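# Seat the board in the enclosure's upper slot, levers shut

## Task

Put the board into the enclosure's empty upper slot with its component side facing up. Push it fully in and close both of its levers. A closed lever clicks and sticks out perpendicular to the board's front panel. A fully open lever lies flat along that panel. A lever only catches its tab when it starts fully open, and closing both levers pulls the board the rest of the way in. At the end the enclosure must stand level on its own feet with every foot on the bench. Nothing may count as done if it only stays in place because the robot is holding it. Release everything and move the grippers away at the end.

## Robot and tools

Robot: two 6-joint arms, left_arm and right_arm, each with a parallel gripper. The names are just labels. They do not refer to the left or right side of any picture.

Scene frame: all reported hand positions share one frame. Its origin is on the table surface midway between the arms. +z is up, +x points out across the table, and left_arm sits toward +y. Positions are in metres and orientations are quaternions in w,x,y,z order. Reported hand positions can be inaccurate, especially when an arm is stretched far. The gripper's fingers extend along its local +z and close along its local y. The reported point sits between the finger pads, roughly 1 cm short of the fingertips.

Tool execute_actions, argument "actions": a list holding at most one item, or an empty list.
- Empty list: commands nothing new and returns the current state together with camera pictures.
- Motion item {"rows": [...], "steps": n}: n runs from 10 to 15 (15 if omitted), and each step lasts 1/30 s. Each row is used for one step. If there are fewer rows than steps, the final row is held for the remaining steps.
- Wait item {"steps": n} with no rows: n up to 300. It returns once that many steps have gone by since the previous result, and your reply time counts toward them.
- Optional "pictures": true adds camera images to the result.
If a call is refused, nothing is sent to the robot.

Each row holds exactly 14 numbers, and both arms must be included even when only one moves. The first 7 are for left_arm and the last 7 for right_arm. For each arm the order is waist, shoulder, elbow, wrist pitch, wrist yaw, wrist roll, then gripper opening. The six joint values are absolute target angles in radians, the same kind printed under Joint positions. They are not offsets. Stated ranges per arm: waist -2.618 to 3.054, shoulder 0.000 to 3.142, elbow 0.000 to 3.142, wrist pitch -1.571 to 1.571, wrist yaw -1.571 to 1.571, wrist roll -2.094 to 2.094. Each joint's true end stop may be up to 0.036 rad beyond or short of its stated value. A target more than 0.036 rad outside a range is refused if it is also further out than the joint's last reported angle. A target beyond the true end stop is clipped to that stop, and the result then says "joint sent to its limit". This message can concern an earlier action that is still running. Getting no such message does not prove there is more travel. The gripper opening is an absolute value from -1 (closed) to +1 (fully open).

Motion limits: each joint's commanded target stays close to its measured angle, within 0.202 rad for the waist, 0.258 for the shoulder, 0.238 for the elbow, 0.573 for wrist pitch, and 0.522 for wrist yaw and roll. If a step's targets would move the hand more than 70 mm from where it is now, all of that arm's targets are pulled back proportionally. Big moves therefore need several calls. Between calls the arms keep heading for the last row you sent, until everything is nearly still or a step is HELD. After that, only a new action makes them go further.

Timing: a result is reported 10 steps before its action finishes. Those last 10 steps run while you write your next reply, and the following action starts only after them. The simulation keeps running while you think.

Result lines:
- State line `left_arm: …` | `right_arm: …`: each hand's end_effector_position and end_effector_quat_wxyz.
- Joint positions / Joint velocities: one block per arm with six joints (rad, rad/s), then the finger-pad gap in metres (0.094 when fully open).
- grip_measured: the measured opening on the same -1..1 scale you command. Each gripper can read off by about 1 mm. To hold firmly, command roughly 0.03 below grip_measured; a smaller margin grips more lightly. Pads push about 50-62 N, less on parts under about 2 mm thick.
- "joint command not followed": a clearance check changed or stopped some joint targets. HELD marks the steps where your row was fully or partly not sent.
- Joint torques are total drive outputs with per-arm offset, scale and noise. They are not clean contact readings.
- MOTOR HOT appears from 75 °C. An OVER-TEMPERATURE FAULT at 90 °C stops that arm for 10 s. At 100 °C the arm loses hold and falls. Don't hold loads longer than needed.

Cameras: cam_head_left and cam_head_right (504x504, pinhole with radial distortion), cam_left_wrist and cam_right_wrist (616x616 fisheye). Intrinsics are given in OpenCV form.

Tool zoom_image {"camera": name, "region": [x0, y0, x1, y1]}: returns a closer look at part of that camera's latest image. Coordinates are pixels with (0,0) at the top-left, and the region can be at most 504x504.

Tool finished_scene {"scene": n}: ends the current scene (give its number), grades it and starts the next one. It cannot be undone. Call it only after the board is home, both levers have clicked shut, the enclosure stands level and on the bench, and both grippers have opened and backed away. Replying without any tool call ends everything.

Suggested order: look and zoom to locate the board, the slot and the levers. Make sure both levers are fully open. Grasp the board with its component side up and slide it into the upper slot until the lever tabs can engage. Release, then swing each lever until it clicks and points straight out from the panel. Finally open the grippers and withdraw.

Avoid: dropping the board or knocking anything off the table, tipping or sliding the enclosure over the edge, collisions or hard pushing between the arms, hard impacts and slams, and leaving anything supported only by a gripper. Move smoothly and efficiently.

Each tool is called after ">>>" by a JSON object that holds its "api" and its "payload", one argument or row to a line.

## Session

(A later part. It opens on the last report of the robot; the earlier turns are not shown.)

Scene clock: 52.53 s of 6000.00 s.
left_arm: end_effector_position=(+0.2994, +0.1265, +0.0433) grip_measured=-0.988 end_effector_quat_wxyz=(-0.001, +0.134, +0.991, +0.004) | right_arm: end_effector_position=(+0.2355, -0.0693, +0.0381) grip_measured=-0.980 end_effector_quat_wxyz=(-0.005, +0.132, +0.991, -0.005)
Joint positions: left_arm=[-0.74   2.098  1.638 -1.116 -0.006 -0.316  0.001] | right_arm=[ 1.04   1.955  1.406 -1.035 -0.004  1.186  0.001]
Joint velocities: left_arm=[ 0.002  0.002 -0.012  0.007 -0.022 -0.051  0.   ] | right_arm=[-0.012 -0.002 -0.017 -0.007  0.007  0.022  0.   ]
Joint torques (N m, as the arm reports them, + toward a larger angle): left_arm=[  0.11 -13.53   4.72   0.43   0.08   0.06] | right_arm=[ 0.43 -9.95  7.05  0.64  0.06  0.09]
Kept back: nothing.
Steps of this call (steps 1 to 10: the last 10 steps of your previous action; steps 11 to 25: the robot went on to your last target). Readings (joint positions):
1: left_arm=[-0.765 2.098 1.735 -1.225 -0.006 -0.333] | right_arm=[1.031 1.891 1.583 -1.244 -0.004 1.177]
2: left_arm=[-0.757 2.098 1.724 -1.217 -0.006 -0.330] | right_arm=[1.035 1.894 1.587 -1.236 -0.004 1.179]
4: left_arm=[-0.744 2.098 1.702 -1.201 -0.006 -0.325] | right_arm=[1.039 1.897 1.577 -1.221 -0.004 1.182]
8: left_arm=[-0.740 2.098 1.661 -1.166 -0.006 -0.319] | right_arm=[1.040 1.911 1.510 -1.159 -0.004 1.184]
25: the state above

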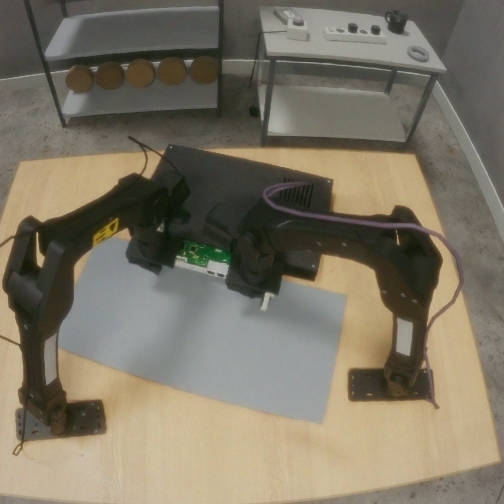

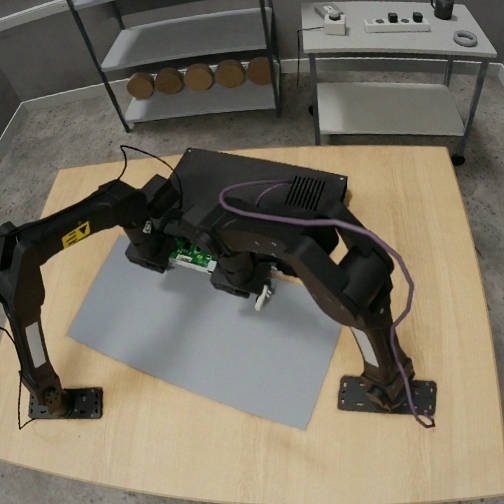

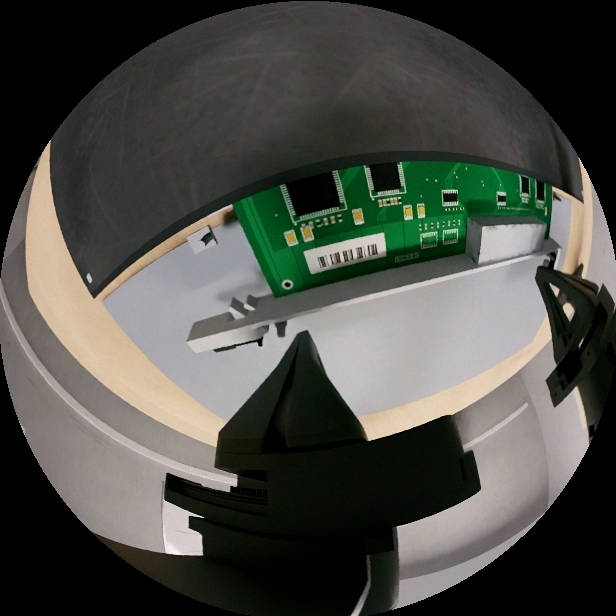

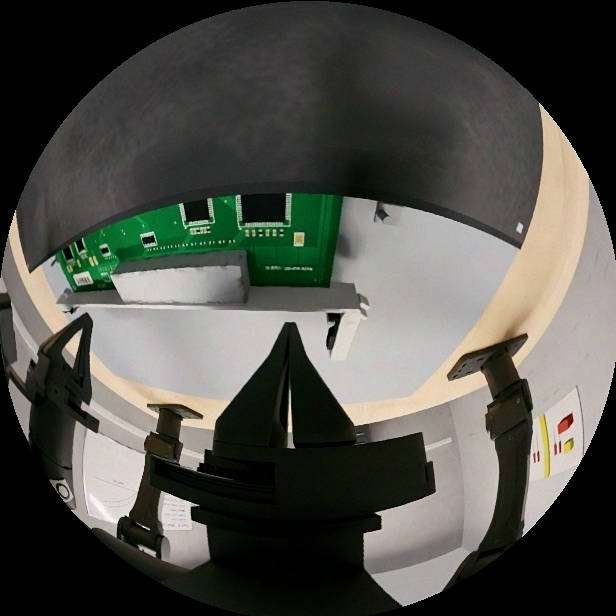

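>>> {"api": "execute_actions", "payload": {
  "actions": [
    {"rows":[[-0.738,2.08,1.625,-1.09,0,-0.307,-1,1.044,1.945,1.41,-1.025,0,1.197,-0.9],[-0.738,2.08,1.625,-1.08,0,-0.307,-1,1.044,1.945,1.41,-1.025,0,1.197,-0.85],[-0.738,2.08,1.625,-1.07,0,-0.307,-1,1.044,1.945,1.41,-1.025,0,1.197,-0.8],[-0.738,2.08,1.625,-1.06,0,-0.307,-1,1.044,1.945,1.41,-1.025,0,1.197,-0.75],[-0.738,2.08,1.625,-1.05,0,-0.307,-1,1.044,1.945,1.41,-1.025,0,1.197,-0.7]]}
  ]
}}

>>> {"api": "execute_actions", "payload": {
  "actions": [
    {"steps":18}
  ],
  "pictures": true
}}

Scene clock: 53.20 s of 6000.00 s.
left_arm: end_effector_position=(+0.3036, +0.1238, +0.0433) grip_measured=-0.988 end_effector_quat_wxyz=(+0.008, +0.134, +0.991, -0.001) | right_arm: end_effector_position=(+0.2360, -0.0687, +0.0381) grip_measured=-0.728 end_effector_quat_wxyz=(-0.004, +0.133, +0.991, -0.003)
Joint positions: left_arm=[-0.74   2.098  1.638 -1.096 -0.006 -0.315  0.001] | right_arm=[ 1.04   1.955  1.406 -1.032 -0.004  1.187  0.013]
Joint velocities: left_arm=[-0.002 -0.012 -0.002  0.227  0.007  0.022  0.001] | right_arm=[-0.012  0.002 -0.002  0.081 -0.022 -0.037  0.051]
Joint torques (N m, as the arm reports them, + toward a larger angle): left_arm=[  0.11 -13.52   4.81   0.48   0.08   0.06] | right_arm=[  0.42 -10.08   7.05   0.69   0.07   0.07]
Steps of this call (steps 1 to 15: the robot went on to your last target; steps 16 to 20: the first 5 steps of this action). Readings (joint positions):
16: left_arm=[-0.740 2.098 1.638 -1.114 -0.006 -0.316] | right_arm=[1.040 1.955 1.406 -1.032 -0.004 1.187]
17: left_arm=[-0.740 2.098 1.638 -1.112 -0.006 -0.315] | right_arm=[1.040 1.955 1.406 -1.032 -0.004 1.187]
19: left_arm=[-0.740 2.098 1.638 -1.102 -0.006 -0.315] | right_arm=[1.040 1.955 1.406 -1.032 -0.004 1.187]
20: the state above

Scene clock: 53.80 s of 6000.00 s.
left_arm: end_effector_position=(+0.3099, +0.1196, +0.0436) grip_measured=-0.988 end_effector_quat_wxyz=(+0.022, +0.134, +0.991, -0.007) | right_arm: end_effector_position=(+0.2360, -0.0687, +0.0381) grip_measured=-0.702 end_effector_quat_wxyz=(-0.004, +0.133, +0.991, -0.003)
Joint positions: left_arm=[-0.74   2.098  1.638 -1.065 -0.006 -0.315  0.001] | right_arm=[ 1.04   1.955  1.406 -1.032 -0.004  1.187  0.014]
Joint velocities: left_arm=[-0.002 -0.012 -0.002 -0.066 -0.037  0.022 -0.   ] | right_arm=[-0.002  0.007 -0.007 -0.081  0.051 -0.037 -0.   ]
Joint torques (N m, as the arm reports them, + toward a larger angle): left_arm=[  0.12 -13.62   4.81   0.52   0.08   0.06] | right_arm=[  0.45 -10.07   7.04   0.69   0.06   0.08]
Kept back: nothing.
Steps of this call (steps 1 to 10: the last 10 steps of your previous action; steps 11 to 18: the robot went on to your last target). Readings (joint positions):
1: left_arm=[-0.740 2.098 1.638 -1.089 -0.006 -0.315] | right_arm=[1.040 1.955 1.406 -1.032 -0.004 1.187]
2: left_arm=[-0.740 2.098 1.638 -1.084 -0.006 -0.315] | right_arm=[1.040 1.955 1.406 -1.032 -0.004 1.187]
4: left_arm=[-0.740 2.098 1.638 -1.076 -0.006 -0.315] | right_arm=[1.040 1.955 1.406 -1.032 -0.004 1.187]
8: left_arm=[-0.740 2.098 1.638 -1.069 -0.006 -0.315] | right_arm=[1.040 1.955 1.406 -1.032 -0.004 1.187]
18: the state above

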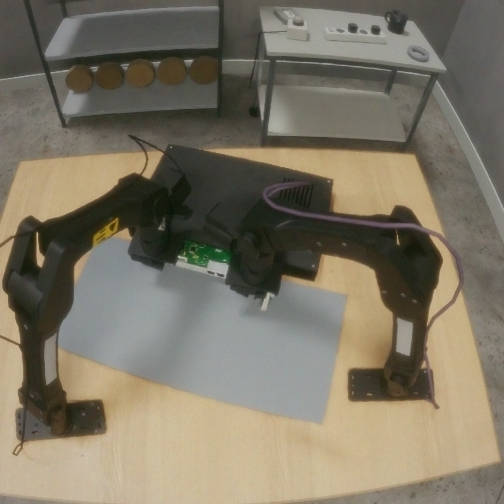

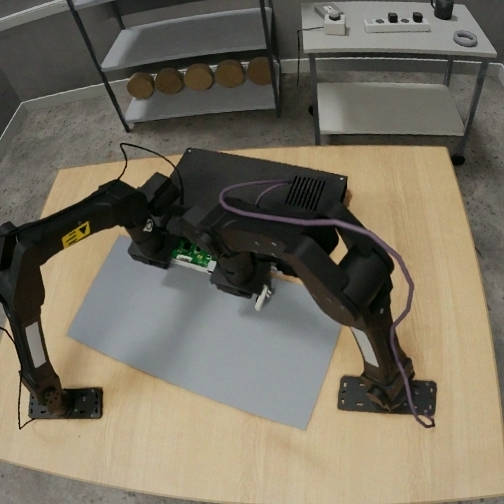

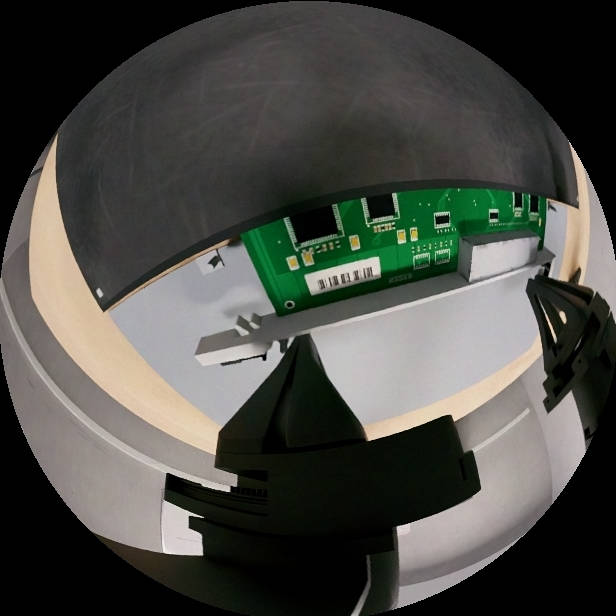

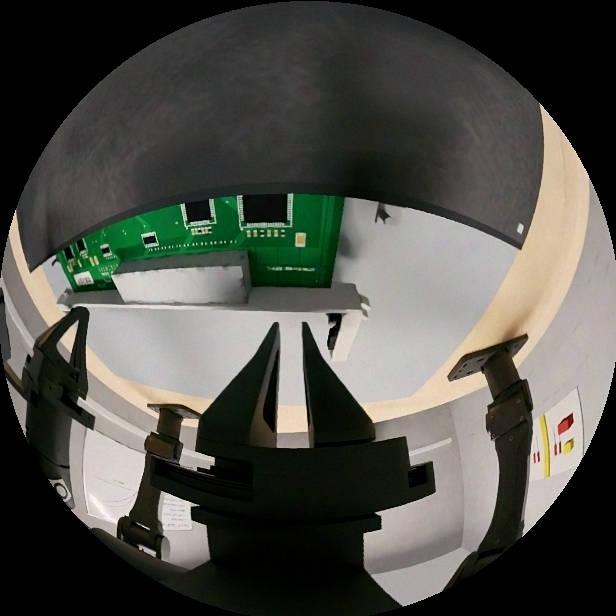

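Nearly touching. Open the right gradually.

>>> {"api": "execute_actions", "payload": {
  "actions": [
    {"rows":[[-0.738,2.08,1.625,-1.04,0,-0.307,-1,1.044,1.945,1.41,-1.025,0,1.197,-0.65],[-0.738,2.08,1.625,-1.04,0,-0.307,-1,1.044,1.945,1.41,-1.025,0,1.197,-0.6],[-0.738,2.08,1.625,-1.04,0,-0.307,-1,1.044,1.945,1.41,-1.025,0,1.197,-0.55],[-0.738,2.08,1.625,-1.04,0,-0.307,-1,1.044,1.945,1.41,-1.025,0,1.197,-0.5],[-0.738,2.08,1.625,-1.04,0,-0.307,-1,1.044,1.945,1.41,-1.025,0,1.197,-0.45],[-0.738,2.08,1.625,-1.04,0,-0.307,-1,1.044,1.945,1.41,-1.025,0,1.197,-0.4],[-0.738,2.08,1.625,-1.04,0,-0.307,-1,1.044,1.945,1.41,-1.025,0,1.197,-0.35],[-0.738,2.08,1.625,-1.04,0,-0.307,-1,1.044,1.945,1.41,-1.025,0,1.197,-0.3],[-0.738,2.08,1.625,-1.04,0,-0.307,-1,1.044,1.945,1.41,-1.025,0,1.197,-0.25],[-0.738,2.08,1.625,-1.04,0,-0.307,-1,1.044,1.945,1.41,-1.025,0,1.197,-0.2],[-0.738,2.08,1.625,-1.04,0,-0.307,-1,1.044,1.945,1.41,-1.025,0,1.197,-0.15],[-0.738,2.08,1.625,-1.04,0,-0.307,-1,1.044,1.945,1.41,-1.025,0,1.197,-0.1],[-0.738,2.08,1.625,-1.04,0,-0.307,-1,1.044,1.945,1.41,-1.025,0,1.197,-0.05],[-0.738,2.08,1.625,-1.04,0,-0.307,-1,1.044,1.945,1.41,-1.025,0,1.197,0.0]]}
  ]
}}

>>> {"api": "execute_actions", "payload": {
  "actions": [
    {"steps":18}
  ],
  "pictures": true
}}

Scene clock: 55.00 s of 6000.00 s.
left_arm: end_effector_position=(+0.3113, +0.1186, +0.0436) grip_measured=-0.988 end_effector_quat_wxyz=(+0.025, +0.134, +0.991, -0.009) | right_arm: end_effector_position=(+0.2360, -0.0687, +0.0381) grip_measured=-0.478 end_effector_quat_wxyz=(-0.004, +0.133, +0.991, -0.003)
Joint positions: left_arm=[-0.74   2.098  1.638 -1.058 -0.006 -0.315  0.001] | right_arm=[ 1.04   1.955  1.406 -1.032 -0.004  1.187  0.025]
Joint velocities: left_arm=[-0.007 -0.012 -0.007 -0.007 -0.037 -0.007 -0.001] | right_arm=[ 0.027 -0.012 -0.007 -0.022 -0.066 -0.051  0.052]
Joint torques (N m, as the arm reports them, + toward a larger angle): left_arm=[  0.12 -13.67   4.82   0.52   0.08   0.06] | right_arm=[  0.45 -10.08   7.05   0.68   0.06   0.08]
Steps of this call (steps 1 to 15: the robot went on to your last target; steps 16 to 31: nothing new was sent; steps 32 to 36: the first 5 steps of this action). Readings (joint positions):
32: left_arm=[-0.740 2.098 1.638 -1.064 -0.006 -0.315] | right_arm=[1.040 1.955 1.406 -1.032 -0.004 1.187]
33: left_arm=[-0.740 2.098 1.638 -1.063 -0.006 -0.315] | right_arm=[1.040 1.955 1.406 -1.032 -0.004 1.187]
35: left_arm=[-0.740 2.098 1.638 -1.060 -0.006 -0.315] | right_arm=[1.040 1.955 1.406 -1.032 -0.004 1.187]
36: the state above

Scene clock: 55.60 s of 6000.00 s.
left_arm: end_effector_position=(+0.3120, +0.1182, +0.0437) grip_measured=-0.988 end_effector_quat_wxyz=(+0.026, +0.134, +0.991, -0.010) | right_arm: end_effector_position=(+0.2378, -0.0656, +0.0381) grip_measured=-0.002 end_effector_quat_wxyz=(-0.002, +0.133, +0.991, +0.004)
Joint positions: left_arm=[-0.74   2.098  1.638 -1.055 -0.006 -0.315  0.001] | right_arm=[ 1.04   1.955  1.406 -1.017 -0.007  1.188  0.047]
Joint velocities: left_arm=[-0.007 -0.012 -0.017  0.007  0.007  0.037 -0.002] | right_arm=[ 0.007 -0.012 -0.002 -0.007  0.007 -0.007  0.   ]
Joint torques (N m, as the arm reports them, + toward a larger angle): left_arm=[  0.12 -13.63   4.83   0.53   0.08   0.06] | right_arm=[  0.44 -10.08   7.08   0.56   0.08   0.07]
Kept back: nothing.
Steps of this call (steps 1 to 10: the last 10 steps of your previous action; steps 11 to 18: the robot went on to your last target). Readings (joint positions):
1: left_arm=[-0.740 2.098 1.638 -1.058 -0.006 -0.315] | right_arm=[1.040 1.955 1.406 -1.032 -0.004 1.187]
2: left_arm=[-0.740 2.098 1.638 -1.057 -0.006 -0.315] | right_arm=[1.040 1.955 1.406 -1.032 -0.004 1.187]
4: left_arm=[-0.740 2.098 1.638 -1.056 -0.006 -0.315] | right_arm=[1.040 1.955 1.406 -1.032 -0.004 1.187]
8: left_arm=[-0.740 2.098 1.638 -1.055 -0.006 -0.315] | right_arm=[1.040 1.955 1.406 -1.025 -0.006 1.187]
18: the state above

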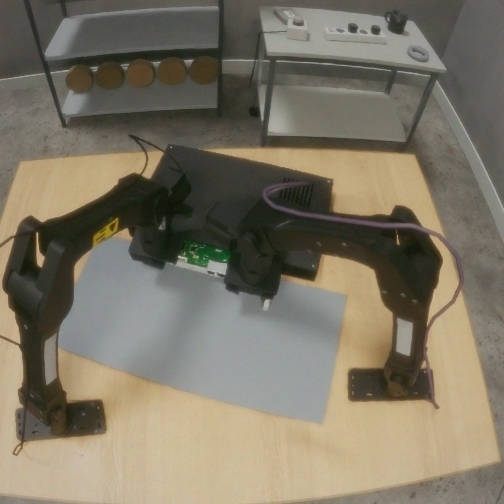

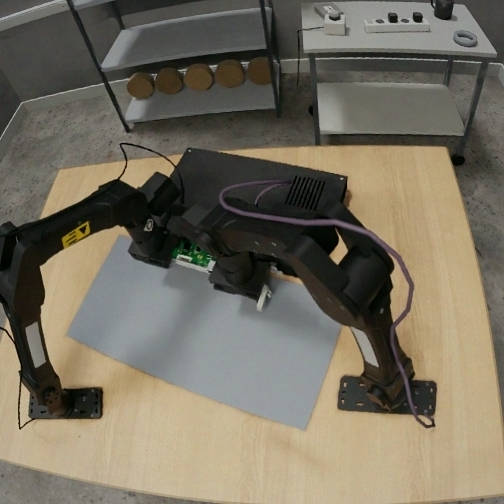

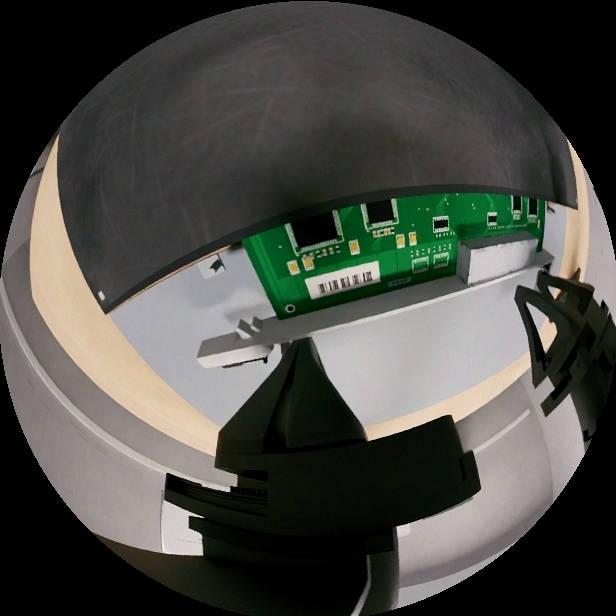

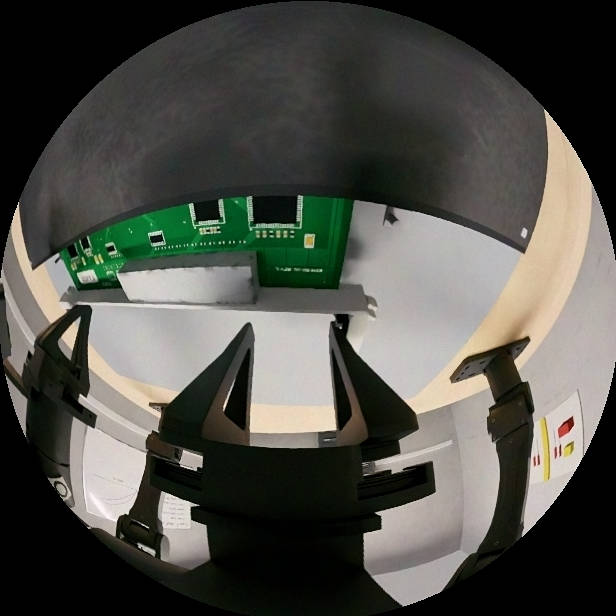

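>>> {"api": "execute_actions", "payload": {
  "actions": [
    {"rows":[[-0.738,2.08,1.625,-1.04,0,-0.307,-1,1.044,1.945,1.41,-1.025,0,1.197,0.07],[-0.738,2.08,1.625,-1.04,0,-0.307,-1,1.044,1.945,1.41,-1.025,0,1.197,0.14],[-0.738,2.08,1.625,-1.04,0,-0.307,-1,1.044,1.945,1.41,-1.025,0,1.197,0.21],[-0.738,2.08,1.625,-1.04,0,-0.307,-1,1.044,1.945,1.41,-1.025,0,1.197,0.28],[-0.738,2.08,1.625,-1.04,0,-0.307,-1,1.044,1.945,1.41,-1.025,0,1.197,0.35],[-0.738,2.08,1.625,-1.04,0,-0.307,-1,1.044,1.945,1.41,-1.025,0,1.197,0.42],[-0.738,2.08,1.625,-1.04,0,-0.307,-1,1.044,1.945,1.41,-1.025,0,1.197,0.49],[-0.738,2.08,1.625,-1.04,0,-0.307,-1,1.044,1.945,1.41,-1.025,0,1.197,0.56],[-0.738,2.08,1.625,-1.04,0,-0.307,-1,1.044,1.945,1.41,-1.025,0,1.197,0.63],[-0.738,2.08,1.625,-1.04,0,-0.307,-1,1.044,1.945,1.41,-1.025,0,1.197,0.7],[-0.738,2.08,1.625,-1.04,0,-0.307,-1,1.044,1.945,1.41,-1.025,0,1.197,0.77],[-0.738,2.08,1.625,-1.04,0,-0.307,-1,1.044,1.945,1.41,-1.025,0,1.197,0.84],[-0.738,2.08,1.625,-1.04,0,-0.307,-1,1.044,1.945,1.41,-1.025,0,1.197,0.92],[-0.738,2.08,1.625,-1.04,0,-0.307,-1,1.044,1.945,1.41,-1.025,0,1.197,1.0]]}
  ]
}}

>>> {"api": "execute_actions", "payload": {
  "actions": [
    {"steps":18}
  ],
  "pictures": true
}}

Scene clock: 56.53 s of 6000.00 s.
left_arm: end_effector_position=(+0.3121, +0.1181, +0.0437) grip_measured=-0.988 end_effector_quat_wxyz=(+0.027, +0.134, +0.991, -0.010) | right_arm: end_effector_position=(+0.2401, -0.0603, +0.0382) grip_measured=+0.310 end_effector_quat_wxyz=(+0.000, +0.133, +0.991, +0.015)
Joint positions: left_arm=[-0.74   2.098  1.638 -1.055 -0.006 -0.315  0.001] | right_arm=[ 1.04   1.955  1.406 -0.995 -0.015  1.188  0.062]
Joint velocities: left_arm=[ 0.002 -0.002 -0.012 -0.037  0.037 -0.022 -0.   ] | right_arm=[ 0.032 -0.022  0.002  0.154 -0.125  0.007  0.074]
Joint torques (N m, as the arm reports them, + toward a larger angle): left_arm=[  0.12 -13.64   4.82   0.53   0.08   0.06] | right_arm=[  0.35 -10.12   7.12   0.2    0.23   0.03]
Steps of this call (steps 1 to 15: the robot went on to your last target; steps 16 to 23: nothing new was sent; steps 24 to 28: the first 5 steps of this action). Readings (joint positions):
24: left_arm=[-0.740 2.098 1.638 -1.055 -0.006 -0.315] | right_arm=[1.040 1.955 1.406 -1.015 -0.008 1.188]
25: left_arm=[-0.740 2.098 1.638 -1.055 -0.006 -0.315] | right_arm=[1.040 1.955 1.406 -1.010 -0.009 1.188]
27: left_arm=[-0.740 2.098 1.638 -1.055 -0.006 -0.315] | right_arm=[1.040 1.955 1.406 -0.999 -0.012 1.188]
28: the state above

Scene clock: 57.13 s of 6000.00 s.
left_arm: end_effector_position=(+0.3121, +0.1181, +0.0437) grip_measured=-0.988 end_effector_quat_wxyz=(+0.027, +0.134, +0.991, -0.010) | right_arm: end_effector_position=(+0.2360, -0.0592, +0.0382) grip_measured=+1.000 end_effector_quat_wxyz=(-0.006, +0.131, +0.991, +0.015)
Joint positions: left_arm=[-0.74   2.098  1.638 -1.055 -0.006 -0.315  0.001] | right_arm=[ 1.046  1.955  1.406 -1.001 -0.025  1.19   0.094]
Joint velocities: left_arm=[-0.012 -0.007 -0.012 -0.022 -0.081  0.037 -0.001] | right_arm=[-0.012  0.002  0.012 -0.095  0.022 -0.007  0.   ]
Joint torques (N m, as the arm reports them, + toward a larger angle): left_arm=[  0.12 -13.64   4.83   0.53   0.08   0.06] | right_arm=[ -0.17 -10.12   7.11   0.52   0.17   0.04]
Kept back: nothing.
Steps of this call (steps 1 to 10: the last 10 steps of your previous action; steps 11 to 18: the robot went on to your last target). Readings (joint positions):
1: left_arm=[-0.740 2.098 1.638 -1.055 -0.006 -0.315] | right_arm=[1.040 1.955 1.406 -0.990 -0.017 1.188]
2: left_arm=[-0.740 2.098 1.638 -1.055 -0.006 -0.315] | right_arm=[1.041 1.955 1.406 -0.985 -0.018 1.188]
4: left_arm=[-0.740 2.098 1.638 -1.055 -0.006 -0.315] | right_arm=[1.043 1.955 1.406 -0.975 -0.020 1.189]
8: left_arm=[-0.740 2.098 1.638 -1.055 -0.006 -0.315] | right_arm=[1.045 1.955 1.406 -0.970 -0.025 1.189]
18: the state above

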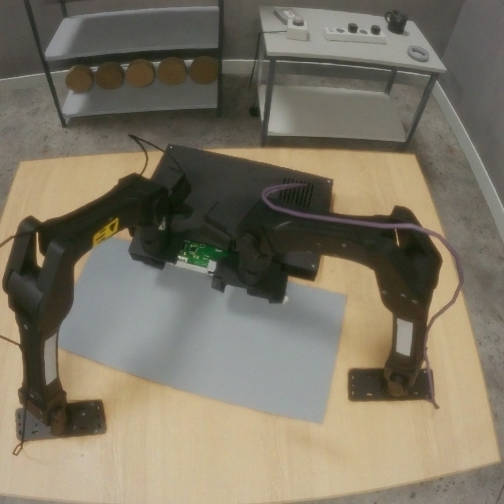

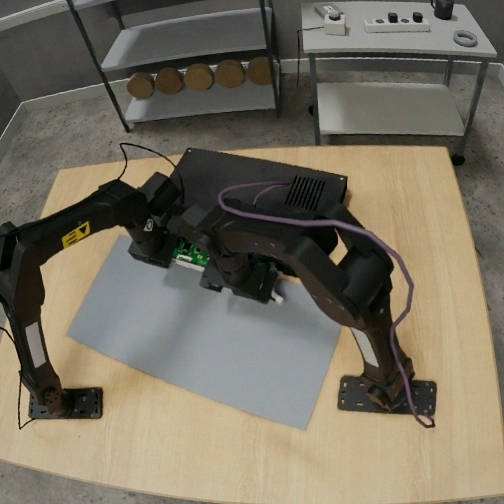

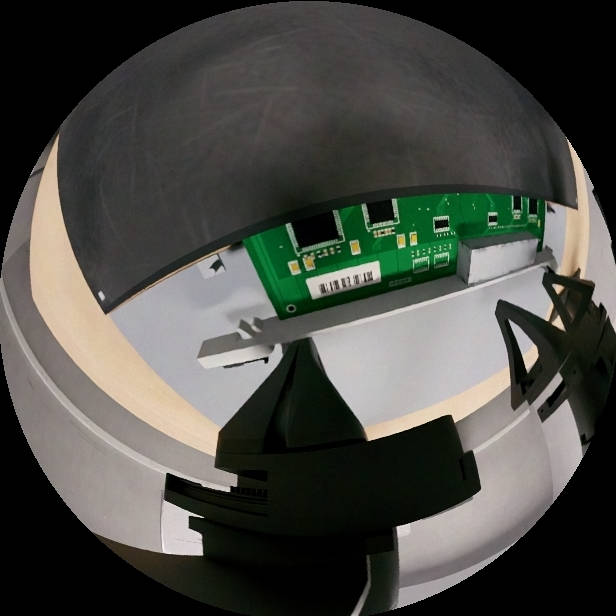

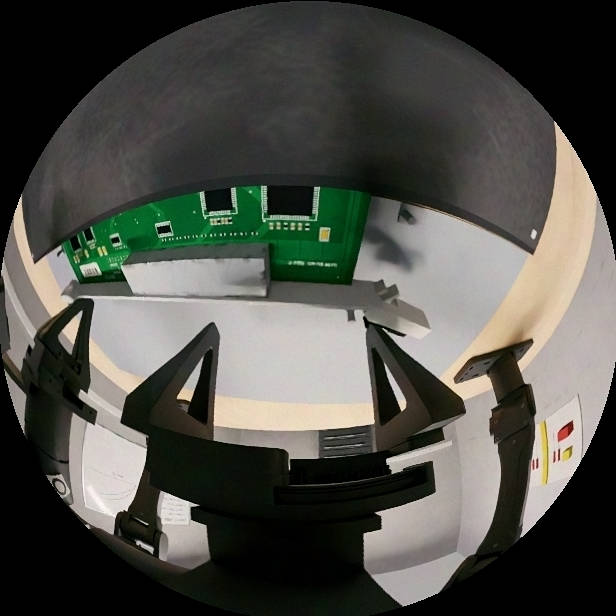

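>>> {"api": "execute_actions", "payload": {
  "actions": [
    {"rows":[[-0.738,2.08,1.625,-1.04,0,-0.307,-1,1.036,1.93,1.395,-1.025,0,1.19,1],[-0.738,2.08,1.625,-1.04,0,-0.307,-1,1.033,1.92,1.382,-1.023,0,1.18,1],[-0.738,2.08,1.625,-1.04,0,-0.307,-1,1.03,1.91,1.369,-1.02,0,1.17,1],[-0.738,2.08,1.625,-1.04,0,-0.307,-1,1.026,1.90,1.356,-1.018,0,1.16,1],[-0.738,2.08,1.625,-1.04,0,-0.307,-1,1.022,1.89,1.343,-1.015,0,1.16,1],[-0.738,2.08,1.625,-1.04,0,-0.307,-1,1.018,1.88,1.33,-1.013,0,1.16,1],[-0.738,2.08,1.625,-1.04,0,-0.307,-1,1.014,1.87,1.317,-1.01,0,1.16,1],[-0.738,2.08,1.625,-1.04,0,-0.307,-1,1.011,1.86,1.304,-1.008,0,1.16,1],[-0.738,2.08,1.625,-1.04,0,-0.307,-1,1.009,1.852,1.292,-1.005,0,1.15,1],[-0.738,2.08,1.625,-1.04,0,-0.307,-1,1.009,1.852,1.292,-1.005,0,1.12,1],[-0.738,2.08,1.625,-1.04,0,-0.307,-1,1.009,1.852,1.292,-1.005,0,1.09,1],[-0.738,2.08,1.625,-1.04,0,-0.307,-1,1.009,1.852,1.292,-1.005,0,1.06,1],[-0.738,2.08,1.625,-1.04,0,-0.307,-1,1.009,1.852,1.292,-1.005,0,1.03,1],[-0.738,2.08,1.625,-1.04,0,-0.307,-1,1.009,1.852,1.292,-1.005,0,1.0,1],[-0.738,2.08,1.625,-1.04,0,-0.307,-1,1.009,1.852,1.292,-1.005,0,0.97,1]]}
  ]
}}

>>> {"api": "execute_actions", "payload": {
  "actions": [
    {"steps":25}
  ],
  "pictures": true
}}

Scene clock: 60.33 s of 6000.00 s.
left_arm: end_effector_position=(+0.3121, +0.1181, +0.0437) grip_measured=-0.988 end_effector_quat_wxyz=(+0.027, +0.134, +0.991, -0.010) | right_arm: end_effector_position=(+0.2342, -0.0661, +0.0390) grip_measured=+1.000 end_effector_quat_wxyz=(-0.005, +0.130, +0.991, +0.013)
Joint positions: left_arm=[-0.74   2.098  1.638 -1.055 -0.006 -0.315  0.001] | right_arm=[ 1.04   1.933  1.378 -0.998 -0.021  1.181  0.094]
Joint velocities: left_arm=[ 0.007 -0.017  0.007 -0.095  0.037 -0.022 -0.001] | right_arm=[-0.09  -0.281 -0.3    0.051 -0.022 -0.066  0.   ]
Joint torques (N m, as the arm reports them, + toward a larger angle): left_arm=[  0.12 -13.64   4.82   0.53   0.08   0.06] | right_arm=[ -1.32 -11.18   5.45   0.22   0.24  -0.12]
Steps of this call (steps 1 to 30: the robot went on to your last target; steps 31 to 90: nothing new was sent; then 0.03 s passed at rest; steps 91 to 95: the first 5 steps of this action). Readings (joint positions):
91: left_arm=[-0.740 2.098 1.638 -1.055 -0.006 -0.315] | right_arm=[1.046 1.955 1.406 -1.009 -0.022 1.190]
92: left_arm=[-0.740 2.098 1.638 -1.055 -0.006 -0.315] | right_arm=[1.045 1.954 1.404 -1.009 -0.022 1.190]
94: left_arm=[-0.740 2.098 1.638 -1.055 -0.006 -0.315] | right_arm=[1.043 1.942 1.388 -1.004 -0.021 1.185]
95: the state above

Scene clock: 61.17 s of 6000.00 s.
left_arm: end_effector_position=(+0.3121, +0.1181, +0.0437) grip_measured=-0.988 end_effector_quat_wxyz=(+0.027, +0.134, +0.991, -0.010) | right_arm: end_effector_position=(+0.2260, -0.0908, +0.0396) grip_measured=+1.000 end_effector_quat_wxyz=(-0.015, +0.050, +0.999, +0.001)
Joint positions: left_arm=[-0.74   2.098  1.638 -1.055 -0.006 -0.315  0.001] | right_arm=[ 1.013  1.874  1.3   -1.013 -0.025  0.993  0.094]
Joint velocities: left_arm=[-0.012 -0.002  0.007 -0.051  0.051  0.022  0.   ] | right_arm=[-0.002 -0.012  0.007 -0.095  0.007  0.007  0.   ]
Joint torques (N m, as the arm reports them, + toward a larger angle): left_arm=[  0.12 -13.63   4.83   0.53   0.08   0.06] | right_arm=[ -0.34 -10.31   5.98   0.74   0.23  -0.21]
Kept back: nothing.
Steps of this call (steps 1 to 10: the last 10 steps of your previous action; steps 11 to 25: the robot went on to your last target). Readings (joint positions):
1: left_arm=[-0.740 2.098 1.638 -1.055 -0.006 -0.315] | right_arm=[1.037 1.923 1.366 -0.997 -0.021 1.180]
2: left_arm=[-0.740 2.098 1.638 -1.055 -0.006 -0.315] | right_arm=[1.032 1.911 1.352 -0.997 -0.021 1.178]
4: left_arm=[-0.740 2.098 1.638 -1.055 -0.006 -0.315] | right_arm=[1.023 1.889 1.324 -0.998 -0.020 1.175]
8: left_arm=[-0.740 2.098 1.638 -1.055 -0.006 -0.315] | right_arm=[1.013 1.874 1.301 -1.004 -0.015 1.123]
25: the state above

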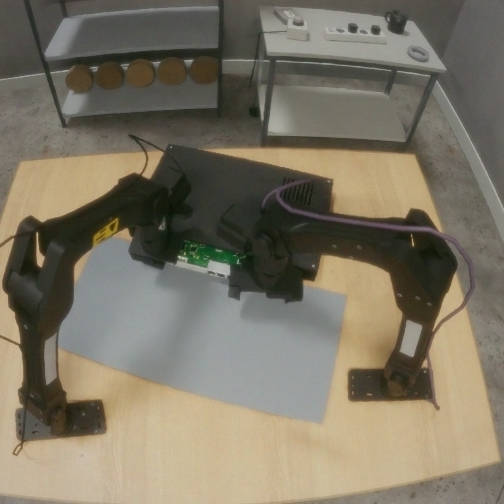

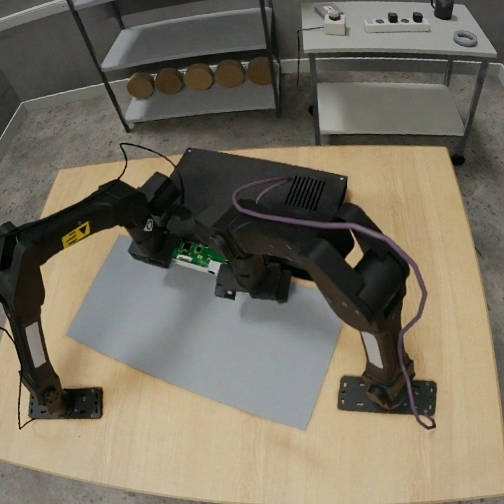

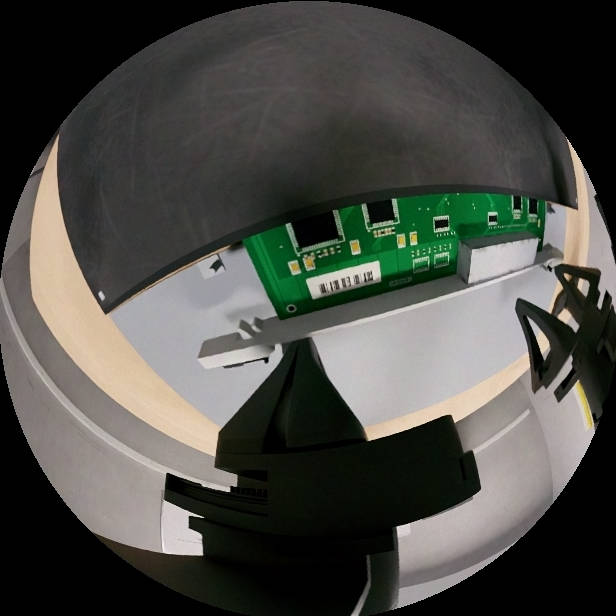

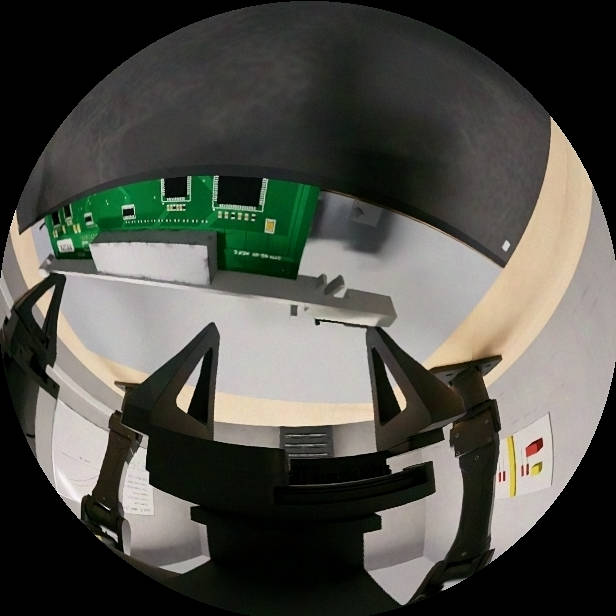

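>>> {"api": "execute_actions", "payload": {
  "actions": [
    {"rows":[[-0.738,2.08,1.625,-1.04,0,-0.307,-1,1.009,1.852,1.292,-1.005,0,0.93,1],[-0.738,2.08,1.625,-1.04,0,-0.307,-1,1.009,1.852,1.292,-1.005,0,0.9,1],[-0.738,2.08,1.625,-1.04,0,-0.307,-1,1.009,1.852,1.292,-1.005,0,0.9,1],[-0.738,2.08,1.625,-1.04,0,-0.307,-1,1.009,1.852,1.292,-1.005,0,0.9,1],[-0.738,2.08,1.625,-1.04,0,-0.307,-1,1.009,1.852,1.292,-1.005,0,0.9,1],[-0.738,2.08,1.625,-1.04,0,-0.307,-1,1.009,1.852,1.292,-1.005,0,0.9,1],[-0.738,2.08,1.625,-1.04,0,-0.307,-1,1.009,1.852,1.292,-1.005,0,0.9,1],[-0.738,2.08,1.625,-1.04,0,-0.307,-1,1.009,1.852,1.292,-1.005,0,1.0,1],[-0.738,2.08,1.625,-1.04,0,-0.307,-1,1.02,1.852,1.292,-1.005,0,1.1,1],[-0.738,2.08,1.625,-1.04,0,-0.307,-1,1.03,1.852,1.292,-1.005,0,1.2,1],[-0.738,2.08,1.625,-1.04,0,-0.307,-1,1.04,1.852,1.292,-1.005,0,1.2,1],[-0.738,2.08,1.625,-1.04,0,-0.307,-1,1.04,1.852,1.292,-1.005,0,1.2,1],[-0.738,2.08,1.625,-1.04,0,-0.307,-1,1.04,1.852,1.292,-1.005,0,1.2,1],[-0.738,2.08,1.625,-1.04,0,-0.307,-1,1.04,1.852,1.292,-1.005,0,1.2,1],[-0.738,2.08,1.625,-1.04,0,-0.307,-1,1.04,1.852,1.292,-1.005,0,1.2,1]]}
  ]
}}

>>> {"api": "execute_actions", "payload": {
  "actions": [
    {"rows":[[-0.738,2.08,1.625,-1.04,0,-0.307,-1,1.04,1.87,1.33,-1.01,0,1.19,0.5],[-0.738,2.08,1.625,-1.04,0,-0.307,-1,1.04,1.88,1.35,-1.015,0,1.19,0],[-0.738,2.08,1.625,-1.04,0,-0.307,-1,1.04,1.892,1.368,-1.02,0,1.19,-0.5],[-0.738,2.08,1.625,-1.04,0,-0.307,-1,1.04,1.904,1.386,-1.025,0,1.19,-1],[-0.738,2.08,1.625,-1.04,0,-0.307,-1,1.04,1.916,1.404,-1.03,0,1.19,-1],[-0.738,2.08,1.625,-1.04,0,-0.307,-1,1.04,1.928,1.422,-1.036,0,1.19,-1],[-0.738,2.08,1.625,-1.04,0,-0.307,-1,1.04,1.94,1.44,-1.042,0,1.18,-1],[-0.738,2.08,1.625,-1.04,0,-0.307,-1,1.035,1.952,1.458,-1.048,0,1.17,-1],[-0.738,2.08,1.625,-1.04,0,-0.307,-1,1.028,1.964,1.476,-1.053,0,1.16,-1],[-0.738,2.08,1.625,-1.04,0,-0.307,-1,1.02,1.975,1.49,-1.056,0,1.15,-1],[-0.738,2.085,1.64,-1.04,0,-0.307,-1,1.012,1.98,1.497,-1.058,0,1.145,-1],[-0.738,2.09,1.655,-1.04,0,-0.307,-1,1.005,1.984,1.503,-1.06,0,1.14,-1],[-0.738,2.09,1.665,-1.04,0,-0.307,-1,0.998,1.987,1.508,-1.062,0,1.135,-1],[-0.738,2.09,1.665,-1.04,0,-0.307,-1,0.993,1.99,1.512,-1.063,0,1.13,-1]]}
  ]
}}

>>> {"api": "execute_actions", "payload": {
  "actions": [
    {"steps":22}
  ],
  "pictures": true
}}

Scene clock: 63.87 s of 6000.00 s.
left_arm: end_effector_position=(+0.3121, +0.1181, +0.0437) grip_measured=-0.988 end_effector_quat_wxyz=(+0.027, +0.134, +0.991, -0.010) | right_arm: end_effector_position=(+0.2243, -0.0914, +0.0397) grip_measured=+1.000 end_effector_quat_wxyz=(-0.019, +0.028, +0.999, +0.000)
Joint positions: left_arm=[-0.74   2.098  1.638 -1.055 -0.006 -0.315  0.001] | right_arm=[ 1.013  1.874  1.3   -1.019 -0.03   0.949  0.094]
Joint velocities: left_arm=[ 0.002 -0.007 -0.002 -0.022  0.037 -0.037  0.   ] | right_arm=[ 0.007  0.012  0.002  0.051 -0.007 -0.198  0.   ]
Joint torques (N m, as the arm reports them, + toward a larger angle): left_arm=[  0.11 -13.64   4.83   0.53   0.08   0.06] | right_arm=[ -0.19 -10.28   5.94   0.72   0.36  -0.25]
Steps of this call (steps 1 to 30: the robot went on to your last target; steps 31 to 76: nothing new was sent; steps 77 to 81: the first 5 steps of this action). Readings (joint positions):
77: left_arm=[-0.740 2.098 1.638 -1.055 -0.006 -0.315] | right_arm=[1.013 1.874 1.300 -1.014 -0.026 0.984]
78: left_arm=[-0.740 2.098 1.638 -1.055 -0.006 -0.315] | right_arm=[1.013 1.874 1.300 -1.015 -0.027 0.974]
80: left_arm=[-0.740 2.098 1.638 -1.055 -0.006 -0.315] | right_arm=[1.013 1.874 1.300 -1.018 -0.029 0.955]
81: the state above

Scene clock: 64.37 s of 6000.00 s.
left_arm: end_effector_position=(+0.3121, +0.1181, +0.0437) grip_measured=-0.988 end_effector_quat_wxyz=(+0.027, +0.134, +0.991, -0.010) | right_arm: end_effector_position=(+0.2273, -0.0793, +0.0445) grip_measured=-0.299 end_effector_quat_wxyz=(-0.007, +0.124, +0.992, +0.003)
Joint positions: left_arm=[-0.74   2.098  1.638 -1.055 -0.006 -0.315  0.001] | right_arm=[ 1.036  1.891  1.343 -1.025 -0.015  1.164  0.033]
Joint velocities: left_arm=[-0.007 -0.002 -0.007 -0.051  0.007  0.051  0.001] | right_arm=[ 0.002  0.237  0.559 -0.022 -0.022  0.081 -0.422]
Joint torques (N m, as the arm reports them, + toward a larger angle): left_arm=[  0.12 -13.63   4.83   0.53   0.08   0.06] | right_arm=[ 0.29 -7.79  9.05  0.65  0.13  0.04]
Steps of this call (steps 1 to 10: the last 10 steps of your previous action; steps 11 to 15: the first 5 steps of this action). Readings (joint positions):
11: left_arm=[-0.740 2.098 1.638 -1.055 -0.006 -0.315] | right_arm=[1.035 1.874 1.300 -1.014 -0.017 1.141]
12: left_arm=[-0.740 2.098 1.638 -1.055 -0.006 -0.315] | right_arm=[1.036 1.874 1.303 -1.016 -0.017 1.149]
14: left_arm=[-0.740 2.098 1.638 -1.055 -0.006 -0.315] | right_arm=[1.036 1.883 1.325 -1.023 -0.016 1.160]
15: the state above

Scene clock: 65.10 s of 6000.00 s.
left_arm: end_effector_position=(+0.3121, +0.1181, +0.0437) grip_measured=-0.988 end_effector_quat_wxyz=(+0.027, +0.134, +0.991, -0.010) | right_arm: end_effector_position=(+0.2582, -0.0629, +0.0473) grip_measured=-0.980 end_effector_quat_wxyz=(-0.001, +0.131, +0.991, +0.012)
Joint positions: left_arm=[-0.74   2.098  1.638 -1.055 -0.006 -0.315  0.001] | right_arm=[ 0.998  1.985  1.486 -1.051 -0.014  1.141  0.001]
Joint velocities: left_arm=[ 0.007 -0.007  0.027  0.037 -0.007 -0.022  0.001] | right_arm=[-0.002 -0.012  0.007 -0.051 -0.007  0.022  0.   ]
Joint torques (N m, as the arm reports them, + toward a larger angle): left_arm=[  0.12 -12.8    7.88   0.53   0.08   0.06] | right_arm=[-0.39 -9.09  9.11  0.59  0.09 -0.13]
Kept back: nothing.
Steps of this call (steps 1 to 10: the last 10 steps of your previous action; steps 11 to 22: the robot went on to your last target). Readings (joint positions):
1: left_arm=[-0.740 2.098 1.638 -1.055 -0.006 -0.315] | right_arm=[1.036 1.901 1.364 -1.026 -0.015 1.167]
2: left_arm=[-0.740 2.098 1.638 -1.055 -0.006 -0.315] | right_arm=[1.036 1.911 1.384 -1.027 -0.015 1.168]
4: left_arm=[-0.740 2.098 1.638 -1.055 -0.006 -0.315] | right_arm=[1.036 1.934 1.423 -1.029 -0.014 1.168]
8: left_arm=[-0.740 2.098 1.638 -1.055 -0.006 -0.315] | right_arm=[1.024 1.973 1.475 -1.032 -0.014 1.159]
22: the state above

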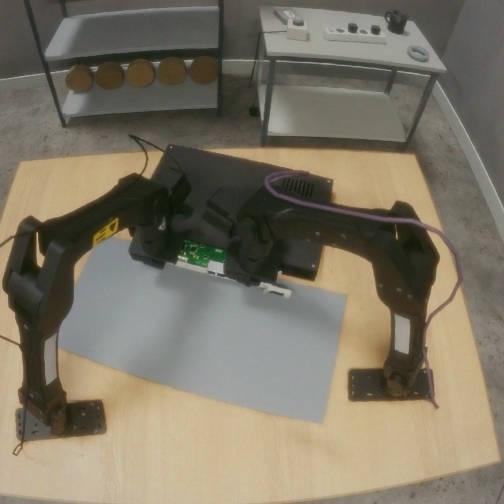

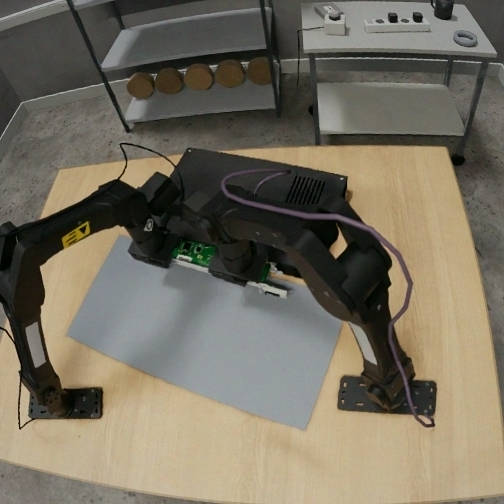

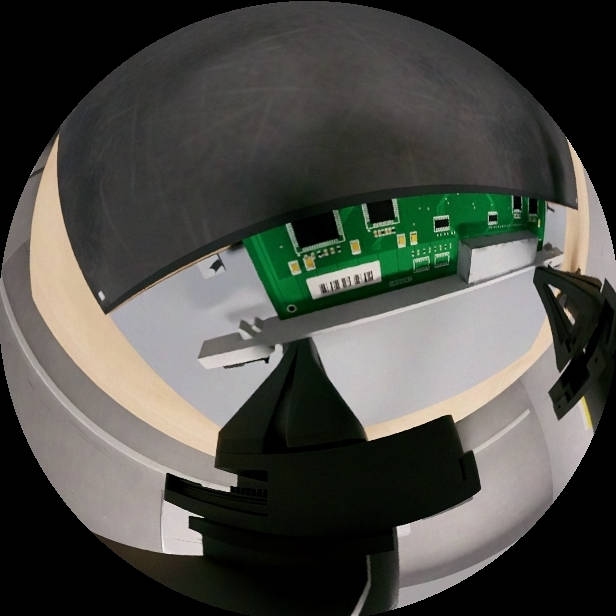

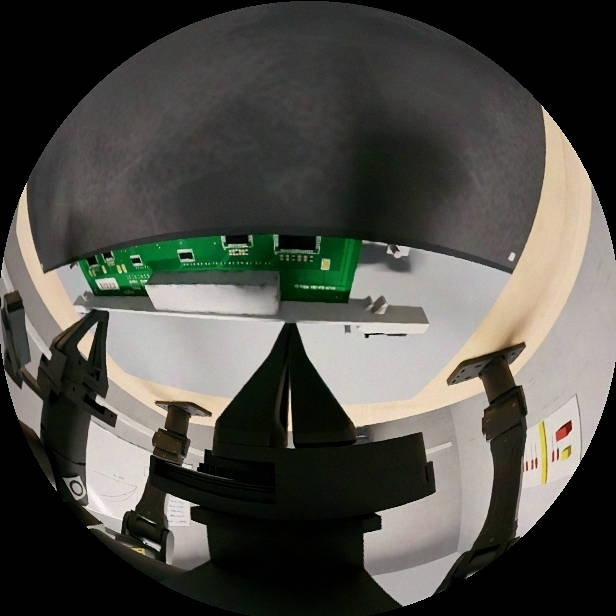

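>>> {"api": "execute_actions", "payload": {
  "actions": [
    {"rows":[[-0.736,2.096,1.674,-1.044,0,-0.306,-1,0.986,1.997,1.514,-1.064,0.01,1.126,-1],[-0.734,2.103,1.684,-1.048,0,-0.305,-1,0.981,2.002,1.518,-1.065,0.02,1.122,-1],[-0.733,2.109,1.693,-1.052,0,-0.304,-1,0.977,2.006,1.522,-1.067,0.02,1.118,-1],[-0.731,2.116,1.703,-1.056,0,-0.303,-1,0.973,2.009,1.526,-1.068,0.02,1.114,-1],[-0.729,2.122,1.712,-1.06,0,-0.302,-1,0.968,2.012,1.53,-1.07,0.02,1.11,-1],[-0.728,2.129,1.722,-1.064,0,-0.301,-1,0.964,2.015,1.534,-1.071,0.02,1.106,-1],[-0.726,2.135,1.732,-1.068,0,-0.3,-1,0.96,2.018,1.538,-1.072,0.02,1.102,-1],[-0.724,2.142,1.741,-1.071,0,-0.299,-1,0.955,2.021,1.542,-1.074,0.02,1.098,-1],[-0.723,2.148,1.751,-1.075,0,-0.298,-1,0.951,2.024,1.546,-1.075,0.02,1.094,-1],[-0.721,2.155,1.761,-1.079,0,-0.297,-1,0.947,2.028,1.55,-1.076,0.02,1.09,-1],[-0.719,2.162,1.77,-1.083,0,-0.296,-1,0.942,2.031,1.554,-1.078,0.02,1.086,-1],[-0.718,2.168,1.78,-1.087,0,-0.295,-1,0.938,2.034,1.558,-1.079,0.02,1.083,-1],[-0.716,2.175,1.79,-1.09,0,-0.294,-1,0.934,2.037,1.562,-1.08,0.02,1.08,-1]]}
  ]
}}

>>> {"api": "execute_actions", "payload": {
  "actions": [
    {"steps":20}
  ],
  "pictures": true
}}

Scene clock: 66.27 s of 6000.00 s.
left_arm: end_effector_position=(+0.3152, +0.1159, +0.0468) grip_measured=-0.988 end_effector_quat_wxyz=(+0.028, +0.135, +0.990, -0.011) | right_arm: end_effector_position=(+0.2589, -0.0637, +0.0470) grip_measured=-0.980 end_effector_quat_wxyz=(-0.005, +0.129, +0.992, +0.008)
Joint positions: left_arm=[-0.74   2.106  1.663 -1.067 -0.005 -0.313  0.001] | right_arm=[ 0.994  1.995  1.499 -1.065 -0.017  1.133  0.001]
Joint velocities: left_arm=[-0.007  0.09   0.261 -0.212  0.037 -0.037 -0.   ] | right_arm=[-0.046  0.085  0.11  -0.095 -0.095 -0.095  0.002]
Joint torques (N m, as the arm reports them, + toward a larger angle): left_arm=[  0.66 -11.38   8.46   0.74   0.04   0.04] | right_arm=[-2.08 -8.52  9.    0.76  0.52 -0.17]
Steps of this call (steps 1 to 15: the robot went on to your last target; steps 16 to 30: nothing new was sent; steps 31 to 35: the first 5 steps of this action). Readings (joint positions):
31: left_arm=[-0.740 2.098 1.638 -1.055 -0.006 -0.315] | right_arm=[0.997 1.985 1.486 -1.052 -0.013 1.140]
32: left_arm=[-0.740 2.098 1.640 -1.055 -0.006 -0.315] | right_arm=[0.997 1.986 1.487 -1.054 -0.013 1.139]
34: left_arm=[-0.740 2.103 1.654 -1.059 -0.006 -0.314] | right_arm=[0.995 1.992 1.494 -1.061 -0.015 1.135]
35: the state above

Scene clock: 66.93 s of 6000.00 s.
left_arm: end_effector_position=(+0.3165, +0.1154, +0.0483) grip_measured=-0.988 end_effector_quat_wxyz=(+0.003, +0.138, +0.990, -0.005) | right_arm: end_effector_position=(+0.2606, -0.0644, +0.0476) grip_measured=-0.980 end_effector_quat_wxyz=(-0.033, +0.124, +0.992, +0.012)
Joint positions: left_arm=[-0.734  2.16   1.755 -1.155  0.007 -0.301  0.001] | right_arm=[ 0.965  2.021  1.538 -1.106 -0.068  1.093  0.001]
Joint velocities: left_arm=[-0.022 -0.017 -0.007 -0.066 -0.007  0.022  0.   ] | right_arm=[-0.002  0.002 -0.002 -0.022 -0.022  0.007  0.   ]
Joint torques (N m, as the arm reports them, + toward a larger angle): left_arm=[  1.15 -11.39   8.49   0.88  -0.06   0.05] | right_arm=[-2.89 -8.39  8.85  0.87  0.83 -0.15]
Kept back: nothing.
Steps of this call (steps 1 to 10: the last 10 steps of your previous action; steps 11 to 20: the robot went on to your last target). Readings (joint positions):
1: left_arm=[-0.740 2.110 1.671 -1.075 -0.005 -0.312] | right_arm=[0.991 1.997 1.503 -1.070 -0.020 1.130]
2: left_arm=[-0.740 2.114 1.681 -1.083 -0.004 -0.312] | right_arm=[0.989 2.000 1.507 -1.074 -0.023 1.127]
4: left_arm=[-0.740 2.126 1.699 -1.099 -0.004 -0.310] | right_arm=[0.983 2.005 1.515 -1.082 -0.032 1.120]
8: left_arm=[-0.737 2.149 1.737 -1.137 0.001 -0.306] | right_arm=[0.971 2.017 1.531 -1.098 -0.054 1.106]
20: the state above

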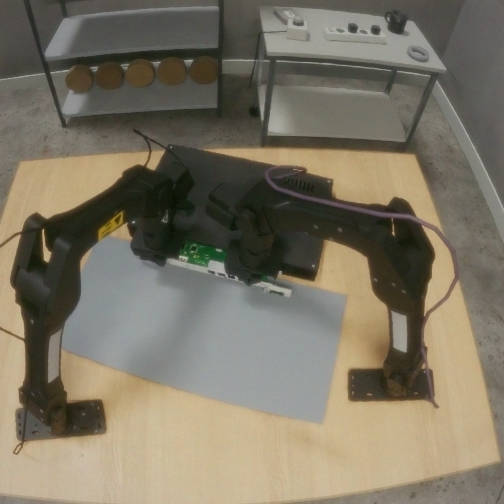

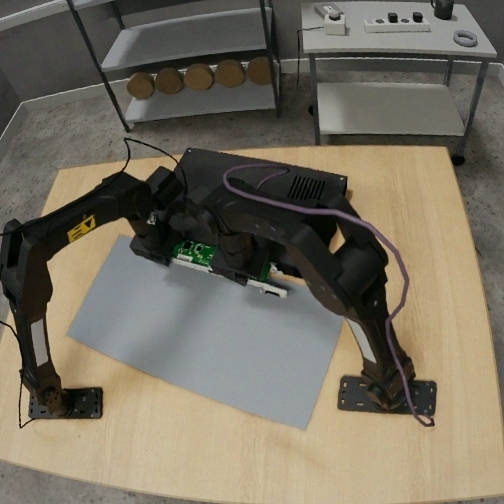

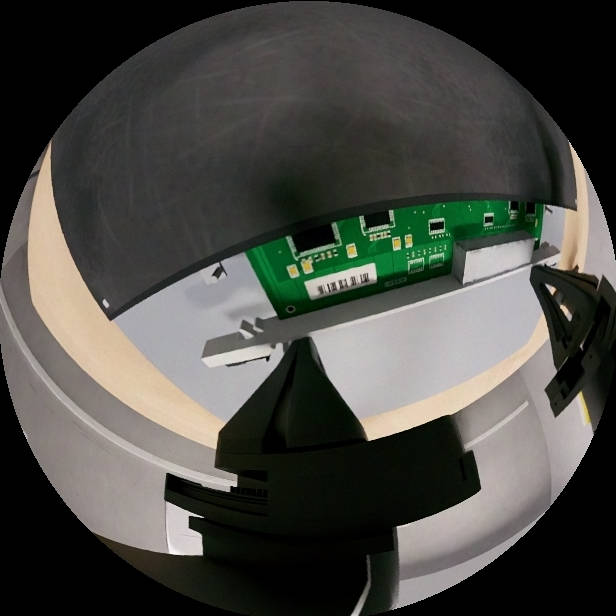

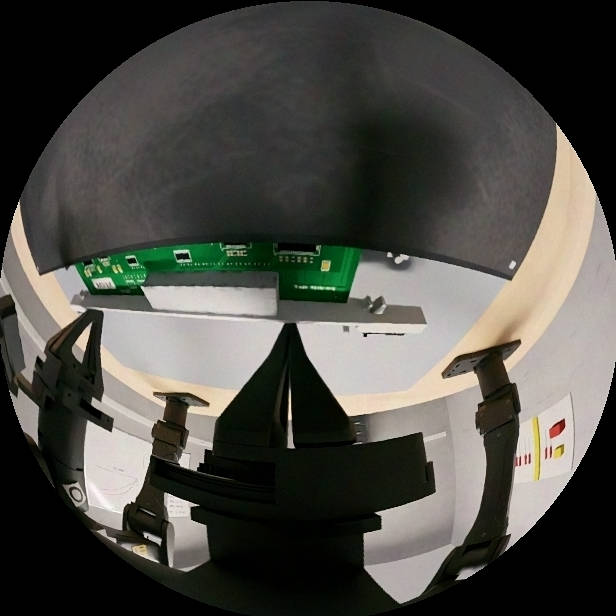

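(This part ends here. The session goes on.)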